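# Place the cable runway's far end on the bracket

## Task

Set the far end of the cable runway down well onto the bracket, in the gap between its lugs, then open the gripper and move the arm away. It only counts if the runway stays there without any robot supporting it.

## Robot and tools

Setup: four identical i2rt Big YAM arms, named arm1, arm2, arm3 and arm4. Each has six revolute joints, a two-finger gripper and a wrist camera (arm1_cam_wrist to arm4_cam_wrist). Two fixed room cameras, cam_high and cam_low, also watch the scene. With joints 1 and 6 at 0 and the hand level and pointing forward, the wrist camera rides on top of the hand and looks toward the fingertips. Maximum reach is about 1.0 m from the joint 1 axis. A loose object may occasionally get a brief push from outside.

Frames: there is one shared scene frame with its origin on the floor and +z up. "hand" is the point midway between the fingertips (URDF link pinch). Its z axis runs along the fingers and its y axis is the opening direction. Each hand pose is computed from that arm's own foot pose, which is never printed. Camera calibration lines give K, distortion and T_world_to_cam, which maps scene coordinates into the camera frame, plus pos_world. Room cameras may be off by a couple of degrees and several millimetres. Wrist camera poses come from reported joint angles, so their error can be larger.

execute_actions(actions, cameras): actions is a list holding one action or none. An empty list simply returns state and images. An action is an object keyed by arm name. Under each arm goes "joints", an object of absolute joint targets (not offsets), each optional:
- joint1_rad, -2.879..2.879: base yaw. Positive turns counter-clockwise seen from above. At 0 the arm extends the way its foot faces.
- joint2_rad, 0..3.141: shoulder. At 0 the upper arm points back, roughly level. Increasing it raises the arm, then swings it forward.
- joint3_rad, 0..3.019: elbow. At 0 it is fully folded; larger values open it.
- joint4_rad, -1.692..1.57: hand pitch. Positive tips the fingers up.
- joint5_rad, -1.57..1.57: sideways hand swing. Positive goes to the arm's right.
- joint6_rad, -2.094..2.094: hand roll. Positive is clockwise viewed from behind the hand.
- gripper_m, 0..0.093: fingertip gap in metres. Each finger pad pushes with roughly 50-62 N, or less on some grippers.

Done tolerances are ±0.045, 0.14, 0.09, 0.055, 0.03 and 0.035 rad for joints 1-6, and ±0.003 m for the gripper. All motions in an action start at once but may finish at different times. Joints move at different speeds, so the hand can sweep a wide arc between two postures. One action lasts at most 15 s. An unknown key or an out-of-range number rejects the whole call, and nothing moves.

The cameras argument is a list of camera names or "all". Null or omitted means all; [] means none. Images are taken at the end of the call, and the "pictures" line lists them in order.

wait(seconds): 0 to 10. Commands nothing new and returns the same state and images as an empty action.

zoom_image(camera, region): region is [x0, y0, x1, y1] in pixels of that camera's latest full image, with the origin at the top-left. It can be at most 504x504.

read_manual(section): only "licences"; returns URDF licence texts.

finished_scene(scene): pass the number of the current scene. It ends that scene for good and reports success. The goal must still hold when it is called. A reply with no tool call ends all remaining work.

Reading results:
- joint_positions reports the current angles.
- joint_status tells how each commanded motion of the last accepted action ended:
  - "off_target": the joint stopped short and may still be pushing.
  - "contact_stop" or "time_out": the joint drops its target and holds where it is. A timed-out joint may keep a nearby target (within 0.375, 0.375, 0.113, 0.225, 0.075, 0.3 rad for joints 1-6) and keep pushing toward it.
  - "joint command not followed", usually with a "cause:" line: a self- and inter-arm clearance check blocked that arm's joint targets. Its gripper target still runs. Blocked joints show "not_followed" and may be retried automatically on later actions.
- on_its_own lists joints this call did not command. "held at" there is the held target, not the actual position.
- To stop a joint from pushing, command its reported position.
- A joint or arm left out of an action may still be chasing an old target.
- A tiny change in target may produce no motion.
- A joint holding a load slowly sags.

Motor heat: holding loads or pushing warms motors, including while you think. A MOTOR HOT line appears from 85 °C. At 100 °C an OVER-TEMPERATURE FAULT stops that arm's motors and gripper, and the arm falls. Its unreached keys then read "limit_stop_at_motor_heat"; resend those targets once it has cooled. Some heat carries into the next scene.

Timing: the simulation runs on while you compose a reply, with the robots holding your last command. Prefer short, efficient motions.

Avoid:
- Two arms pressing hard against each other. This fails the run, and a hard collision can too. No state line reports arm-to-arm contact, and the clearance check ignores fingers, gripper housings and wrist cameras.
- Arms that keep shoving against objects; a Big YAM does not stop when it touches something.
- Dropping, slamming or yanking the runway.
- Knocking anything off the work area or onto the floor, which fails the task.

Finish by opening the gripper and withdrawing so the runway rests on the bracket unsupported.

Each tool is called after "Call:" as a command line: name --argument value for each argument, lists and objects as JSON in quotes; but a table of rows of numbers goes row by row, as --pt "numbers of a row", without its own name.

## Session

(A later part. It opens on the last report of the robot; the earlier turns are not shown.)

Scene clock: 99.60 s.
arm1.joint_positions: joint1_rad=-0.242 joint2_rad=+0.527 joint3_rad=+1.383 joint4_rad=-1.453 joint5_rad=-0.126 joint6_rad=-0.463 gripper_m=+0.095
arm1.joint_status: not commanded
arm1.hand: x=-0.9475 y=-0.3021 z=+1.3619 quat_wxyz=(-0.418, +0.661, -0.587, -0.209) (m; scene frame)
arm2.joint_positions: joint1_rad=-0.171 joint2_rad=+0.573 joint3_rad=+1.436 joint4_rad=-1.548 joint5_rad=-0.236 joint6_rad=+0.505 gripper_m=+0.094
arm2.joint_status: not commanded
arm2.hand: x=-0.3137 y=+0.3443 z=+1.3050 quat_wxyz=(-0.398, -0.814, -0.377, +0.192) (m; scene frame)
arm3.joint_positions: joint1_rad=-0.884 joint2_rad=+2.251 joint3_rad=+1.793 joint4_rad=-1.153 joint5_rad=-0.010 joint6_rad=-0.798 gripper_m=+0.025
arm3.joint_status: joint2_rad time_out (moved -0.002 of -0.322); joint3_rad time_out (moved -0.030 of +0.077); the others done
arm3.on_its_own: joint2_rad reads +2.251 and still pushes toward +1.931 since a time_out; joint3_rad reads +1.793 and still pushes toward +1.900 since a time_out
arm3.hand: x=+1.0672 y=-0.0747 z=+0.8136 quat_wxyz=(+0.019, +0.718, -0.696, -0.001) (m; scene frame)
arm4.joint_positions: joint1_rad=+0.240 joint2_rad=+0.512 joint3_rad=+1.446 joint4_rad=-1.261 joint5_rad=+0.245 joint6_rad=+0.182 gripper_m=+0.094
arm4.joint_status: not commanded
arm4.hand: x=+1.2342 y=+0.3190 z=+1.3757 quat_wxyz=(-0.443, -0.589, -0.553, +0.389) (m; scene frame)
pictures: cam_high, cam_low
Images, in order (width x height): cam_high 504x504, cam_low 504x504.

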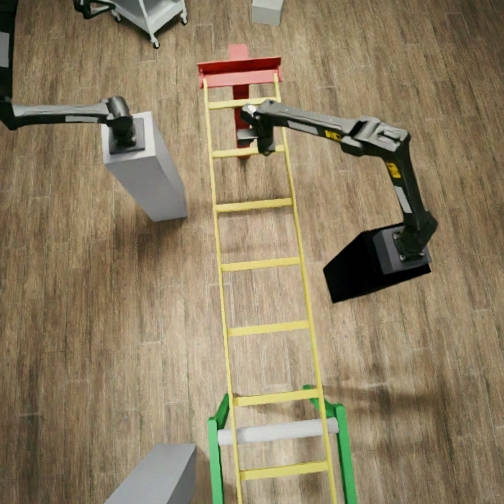

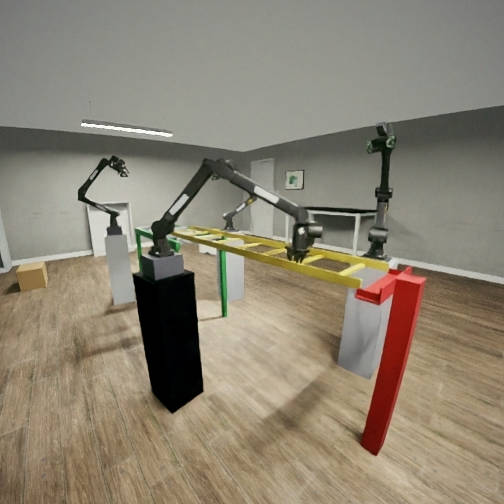

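Between the lugs now. Advance.

Call:
execute_actions --actions '[{"arm3":{"joints":{"joint1_rad":-0.935,"joint2_rad":2.06,"joint3_rad":2.22,"joint4_rad":-1.14,"joint6_rad":-0.81}}}]' --cameras '["cam_high","cam_low"]'

Call:
zoom_image --camera "cam_low" --region '[290, 220, 440, 320]'

Call:
zoom_image --camera "cam_high" --region '[170, 40, 310, 150]'

Scene clock: 115.97 s.
arm1.joint_positions: joint1_rad=-0.242 joint2_rad=+0.527 joint3_rad=+1.383 joint4_rad=-1.453 joint5_rad=-0.126 joint6_rad=-0.463 gripper_m=+0.095
arm1.joint_status: not commanded
arm1.hand: x=-0.9475 y=-0.3021 z=+1.3619 quat_wxyz=(-0.418, +0.661, -0.587, -0.209) (m; scene frame)
arm2.joint_positions: joint1_rad=-0.171 joint2_rad=+0.573 joint3_rad=+1.436 joint4_rad=-1.548 joint5_rad=-0.236 joint6_rad=+0.505 gripper_m=+0.094
arm2.joint_status: not commanded
arm2.hand: x=-0.3137 y=+0.3443 z=+1.3050 quat_wxyz=(-0.398, -0.814, -0.377, +0.192) (m; scene frame)
arm3.joint_positions: joint1_rad=-0.933 joint2_rad=+2.297 joint3_rad=+1.881 joint4_rad=-1.151 joint5_rad=-0.008 joint6_rad=-0.835 gripper_m=+0.025
arm3.joint_status: joint2_rad time_out (moved +0.047 of -0.191); joint3_rad time_out (moved +0.088 of +0.427); the others done
arm3.on_its_own: joint2_rad reads +2.297 and still pushes toward +2.060 since a time_out; joint3_rad reads +1.881 and still pushes toward +1.993 since a time_out (your +2.220 is given up)
arm3.hand: x=+1.1109 y=-0.0775 z=+0.8144 quat_wxyz=(-0.003, +0.714, -0.700, -0.001) (m; scene frame)
arm4.joint_positions: joint1_rad=+0.240 joint2_rad=+0.512 joint3_rad=+1.446 joint4_rad=-1.261 joint5_rad=+0.245 joint6_rad=+0.182 gripper_m=+0.094
arm4.joint_status: not commanded
arm4.hand: x=+1.2342 y=+0.3190 z=+1.3757 quat_wxyz=(-0.443, -0.589, -0.553, +0.389) (m; scene frame)
pictures: cam_high, cam_low
Images, in order (width x height): cam_high 504x504, cam_low 504x504.

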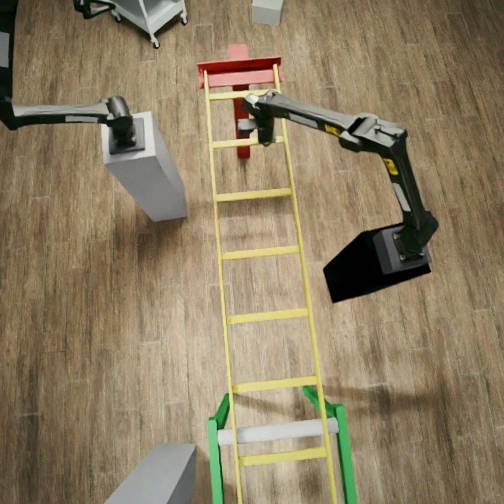

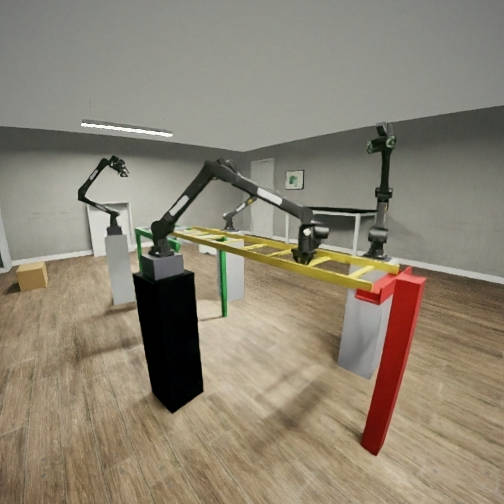

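Region (290, 220, 440, 320) of cam_low's 504x504 image, scaled by 3.360, with more detail than that image has.

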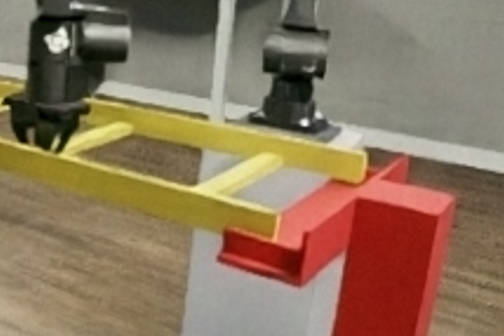

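Region (170, 40, 310, 150) of cam_high's 504x504 image, scaled by 3.600, with more detail than that image has; it fills the top 396 rows of this view, and the rest is white.

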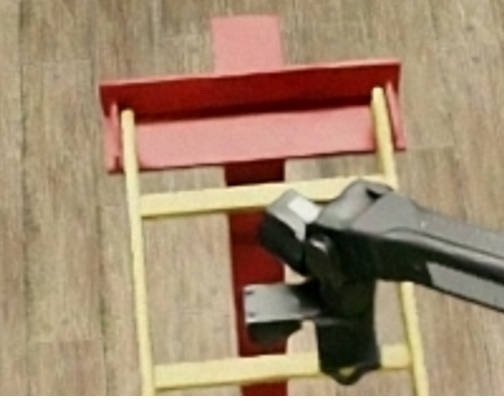

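Lower, with a further 1.5 cm forward.

Call:
execute_actions --actions '[{"arm3":{"joints":{"joint1_rad":-0.95,"joint2_rad":2.3,"joint3_rad":2.1,"joint4_rad":-1.13}}}]' --cameras '["cam_high","cam_low"]'

Call:
zoom_image --camera "cam_low" --region '[290, 220, 440, 320]'

Call:
zoom_image --camera "cam_high" --region '[170, 40, 310, 150]'

Scene clock: 122.97 s.
arm1.joint_positions: joint1_rad=-0.242 joint2_rad=+0.527 joint3_rad=+1.383 joint4_rad=-1.453 joint5_rad=-0.126 joint6_rad=-0.463 gripper_m=+0.095
arm1.joint_status: not commanded
arm1.hand: x=-0.9475 y=-0.3021 z=+1.3619 quat_wxyz=(-0.418, +0.661, -0.587, -0.209) (m; scene frame)
arm2.joint_positions: joint1_rad=-0.171 joint2_rad=+0.573 joint3_rad=+1.436 joint4_rad=-1.548 joint5_rad=-0.236 joint6_rad=+0.505 gripper_m=+0.094
arm2.joint_status: not commanded
arm2.hand: x=-0.3137 y=+0.3443 z=+1.3050 quat_wxyz=(-0.398, -0.814, -0.377, +0.192) (m; scene frame)
arm3.joint_positions: joint1_rad=-0.940 joint2_rad=+2.355 joint3_rad=+1.949 joint4_rad=-1.168 joint5_rad=-0.007 joint6_rad=-0.847 gripper_m=+0.025
arm3.joint_status: joint3_rad time_out (moved +0.068 of +0.219); the others done
arm3.on_its_own: joint3_rad reads +1.949 and still pushes toward +2.062 since a time_out
arm3.hand: x=+1.1240 y=-0.0720 z=+0.8006 quat_wxyz=(+0.000, +0.715, -0.699, +0.000) (m; scene frame)
arm4.joint_positions: joint1_rad=+0.240 joint2_rad=+0.512 joint3_rad=+1.446 joint4_rad=-1.261 joint5_rad=+0.245 joint6_rad=+0.182 gripper_m=+0.094
arm4.joint_status: not commanded
arm4.hand: x=+1.2342 y=+0.3190 z=+1.3757 quat_wxyz=(-0.443, -0.589, -0.553, +0.389) (m; scene frame)
pictures: cam_high, cam_low
Images, in order (width x height): cam_high 504x504, cam_low 504x504.

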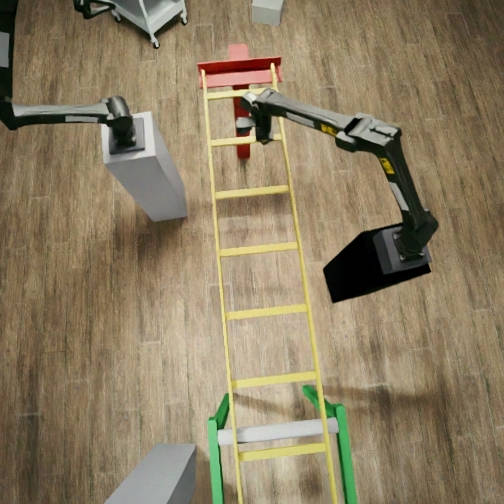

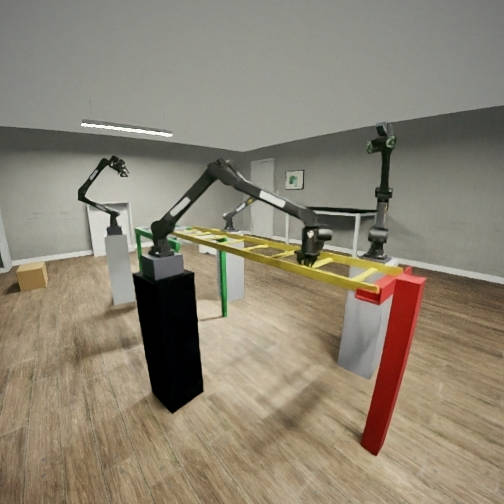

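Region (290, 220, 440, 320) of cam_low's 504x504 image, scaled by 3.360, with more detail than that image has.

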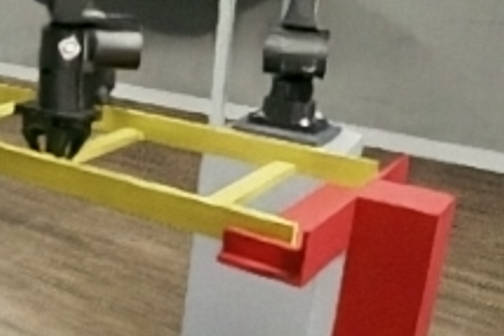

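Region (170, 40, 310, 150) of cam_high's 504x504 image, scaled by 3.600, with more detail than that image has; it fills the top 396 rows of this view, and the rest is white.

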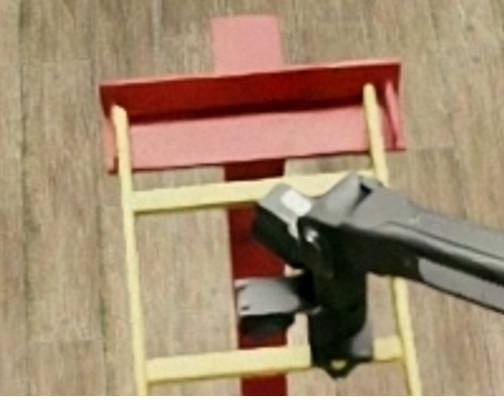

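Call:
execute_actions --actions '[{"arm3":{"joints":{"joint1_rad":-0.95,"joint2_rad":2.36,"joint3_rad":1.92,"joint4_rad":-1.16}}}]' --cameras '[]'

Call:
execute_actions --actions '[{"arm3":{"joints":{"gripper_m":0.075}}}]' --cameras '[]'

Call:
execute_actions --actions '[{"arm3":{"joints":{"joint2_rad":2.1,"joint4_rad":-1.3}}}]' --cameras '[]'

Call:
execute_actions --actions '[{"arm3":{"joints":{"joint2_rad":1.0,"joint3_rad":1.5}}}]' --cameras '["cam_high","cam_low"]'

Call:
zoom_image --camera "cam_low" --region '[290, 220, 440, 320]'

Call:
zoom_image --camera "cam_high" --region '[170, 40, 310, 150]'

Scene clock: 135.13 s.
arm1.joint_positions: joint1_rad=-0.242 joint2_rad=+0.527 joint3_rad=+1.383 joint4_rad=-1.453 joint5_rad=-0.126 joint6_rad=-0.463 gripper_m=+0.095
arm1.joint_status: not commanded
arm1.hand: x=-0.9475 y=-0.3021 z=+1.3619 quat_wxyz=(-0.418, +0.661, -0.587, -0.209) (m; scene frame)
arm2.joint_positions: joint1_rad=-0.171 joint2_rad=+0.573 joint3_rad=+1.436 joint4_rad=-1.548 joint5_rad=-0.236 joint6_rad=+0.505 gripper_m=+0.094
arm2.joint_status: not commanded
arm2.hand: x=-0.3137 y=+0.3443 z=+1.3050 quat_wxyz=(-0.398, -0.814, -0.377, +0.192) (m; scene frame)
arm3.joint_positions: joint1_rad=-0.940 joint2_rad=+2.358 joint3_rad=+1.943 joint4_rad=-1.167 joint5_rad=-0.007 joint6_rad=-0.847 gripper_m=+0.025
arm3.joint_status: all done
arm3.hand: x=+1.1220 y=-0.0739 z=+0.7963 quat_wxyz=(+0.004, +0.715, -0.699, +0.000) (m; scene frame)
arm4.joint_positions: joint1_rad=+0.240 joint2_rad=+0.512 joint3_rad=+1.446 joint4_rad=-1.261 joint5_rad=+0.245 joint6_rad=+0.182 gripper_m=+0.094
arm4.joint_status: not commanded
arm4.hand: x=+1.2342 y=+0.3190 z=+1.3757 quat_wxyz=(-0.443, -0.589, -0.553, +0.389) (m; scene frame)
pictures: none
No camera images: the call's "cameras" was empty. Leave "cameras" out to get every camera's image.

Scene clock: 135.90 s.
arm1.joint_positions: joint1_rad=-0.242 joint2_rad=+0.527 joint3_rad=+1.383 joint4_rad=-1.453 joint5_rad=-0.126 joint6_rad=-0.463 gripper_m=+0.095
arm1.joint_status: not commanded
arm1.hand: x=-0.9475 y=-0.3021 z=+1.3619 quat_wxyz=(-0.418, +0.661, -0.587, -0.209) (m; scene frame)
arm2.joint_positions: joint1_rad=-0.171 joint2_rad=+0.573 joint3_rad=+1.436 joint4_rad=-1.548 joint5_rad=-0.236 joint6_rad=+0.505 gripper_m=+0.094
arm2.joint_status: not commanded
arm2.hand: x=-0.3137 y=+0.3443 z=+1.3050 quat_wxyz=(-0.398, -0.814, -0.377, +0.192) (m; scene frame)
arm3.joint_positions: joint1_rad=-0.941 joint2_rad=+2.358 joint3_rad=+1.932 joint4_rad=-1.167 joint5_rad=-0.004 joint6_rad=-0.820 gripper_m=+0.075
arm3.joint_status: all done
arm3.hand: x=+1.1193 y=-0.0777 z=+0.7923 quat_wxyz=(+0.010, +0.706, -0.708, +0.001) (m; scene frame)
arm4.joint_positions: joint1_rad=+0.240 joint2_rad=+0.512 joint3_rad=+1.446 joint4_rad=-1.261 joint5_rad=+0.245 joint6_rad=+0.182 gripper_m=+0.094
arm4.joint_status: not commanded
arm4.hand: x=+1.2342 y=+0.3190 z=+1.3757 quat_wxyz=(-0.443, -0.589, -0.553, +0.389) (m; scene frame)
pictures: none
No camera images: the call's "cameras" was empty. Leave "cameras" out to get every camera's image.

Scene clock: 137.30 s.
arm1.joint_positions: joint1_rad=-0.242 joint2_rad=+0.527 joint3_rad=+1.383 joint4_rad=-1.453 joint5_rad=-0.126 joint6_rad=-0.463 gripper_m=+0.095
arm1.joint_status: not commanded
arm1.hand: x=-0.9475 y=-0.3021 z=+1.3619 quat_wxyz=(-0.418, +0.661, -0.587, -0.209) (m; scene frame)
arm2.joint_positions: joint1_rad=-0.171 joint2_rad=+0.573 joint3_rad=+1.436 joint4_rad=-1.548 joint5_rad=-0.236 joint6_rad=+0.505 gripper_m=+0.094
arm2.joint_status: not commanded
arm2.hand: x=-0.3137 y=+0.3443 z=+1.3050 quat_wxyz=(-0.398, -0.814, -0.377, +0.192) (m; scene frame)
arm3.joint_positions: joint1_rad=-0.941 joint2_rad=+2.079 joint3_rad=+1.914 joint4_rad=-1.290 joint5_rad=-0.004 joint6_rad=-0.819 gripper_m=+0.075
arm3.joint_status: all done
arm3.hand: x=+1.1110 y=-0.0838 z=+0.9675 quat_wxyz=(-0.059, +0.705, -0.707, +0.004) (m; scene frame)
arm4.joint_positions: joint1_rad=+0.240 joint2_rad=+0.512 joint3_rad=+1.446 joint4_rad=-1.261 joint5_rad=+0.245 joint6_rad=+0.182 gripper_m=+0.094
arm4.joint_status: not commanded
arm4.hand: x=+1.2342 y=+0.3190 z=+1.3757 quat_wxyz=(-0.443, -0.589, -0.553, +0.389) (m; scene frame)
pictures: none
No camera images: the call's "cameras" was empty. Leave "cameras" out to get every camera's image.

Scene clock: 139.10 s.
arm1.joint_positions: joint1_rad=-0.242 joint2_rad=+0.527 joint3_rad=+1.383 joint4_rad=-1.453 joint5_rad=-0.126 joint6_rad=-0.463 gripper_m=+0.095
arm1.joint_status: not commanded
arm1.hand: x=-0.9475 y=-0.3021 z=+1.3619 quat_wxyz=(-0.418, +0.661, -0.587, -0.209) (m; scene frame)
arm2.joint_positions: joint1_rad=-0.171 joint2_rad=+0.573 joint3_rad=+1.436 joint4_rad=-1.548 joint5_rad=-0.236 joint6_rad=+0.505 gripper_m=+0.094
arm2.joint_status: not commanded
arm2.hand: x=-0.3137 y=+0.3443 z=+1.3050 quat_wxyz=(-0.398, -0.814, -0.377, +0.192) (m; scene frame)
arm3.joint_positions: joint1_rad=-0.941 joint2_rad=+0.995 joint3_rad=+1.514 joint4_rad=-1.294 joint5_rad=-0.004 joint6_rad=-0.818 gripper_m=+0.075
arm3.joint_status: all done
arm3.hand: x=+0.8951 y=-0.2801 z=+1.3476 quat_wxyz=(-0.388, +0.651, -0.652, +0.015) (m; scene frame)
arm4.joint_positions: joint1_rad=+0.240 joint2_rad=+0.512 joint3_rad=+1.446 joint4_rad=-1.261 joint5_rad=+0.245 joint6_rad=+0.182 gripper_m=+0.094
arm4.joint_status: not commanded
arm4.hand: x=+1.2342 y=+0.3190 z=+1.3757 quat_wxyz=(-0.443, -0.589, -0.553, +0.389) (m; scene frame)
pictures: cam_high, cam_low
Images, in order (width x height): cam_high 504x504, cam_low 504x504.

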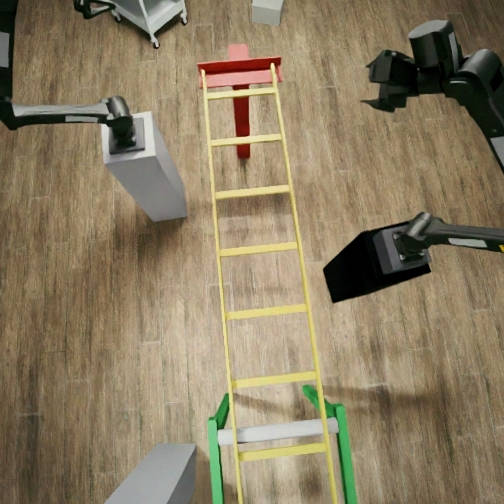

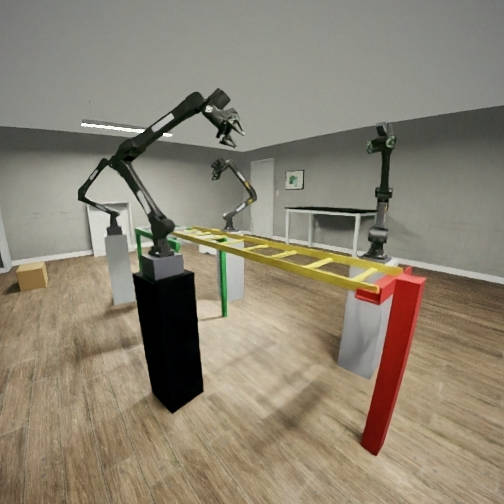

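Region (290, 220, 440, 320) of cam_low's 504x504 image, scaled by 3.360, with more detail than that image has.

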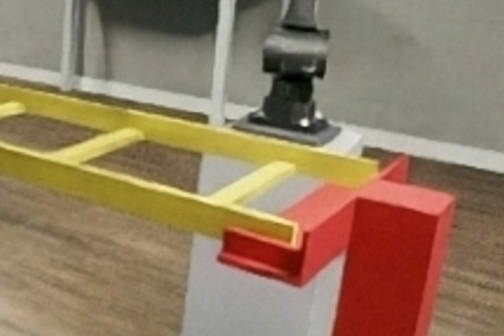

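Region (170, 40, 310, 150) of cam_high's 504x504 image, scaled by 3.600, with more detail than that image has; it fills the top 396 rows of this view, and the rest is white.

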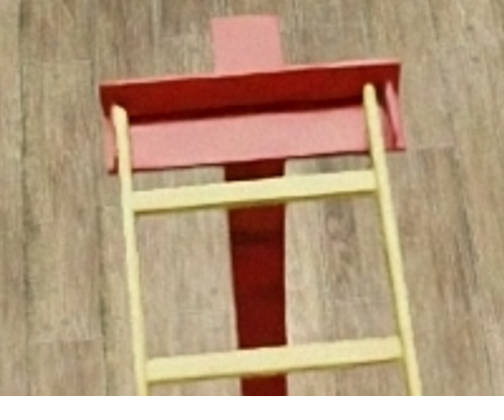

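Call:
finished_scene --scene 2

The scene is finished: the task was done.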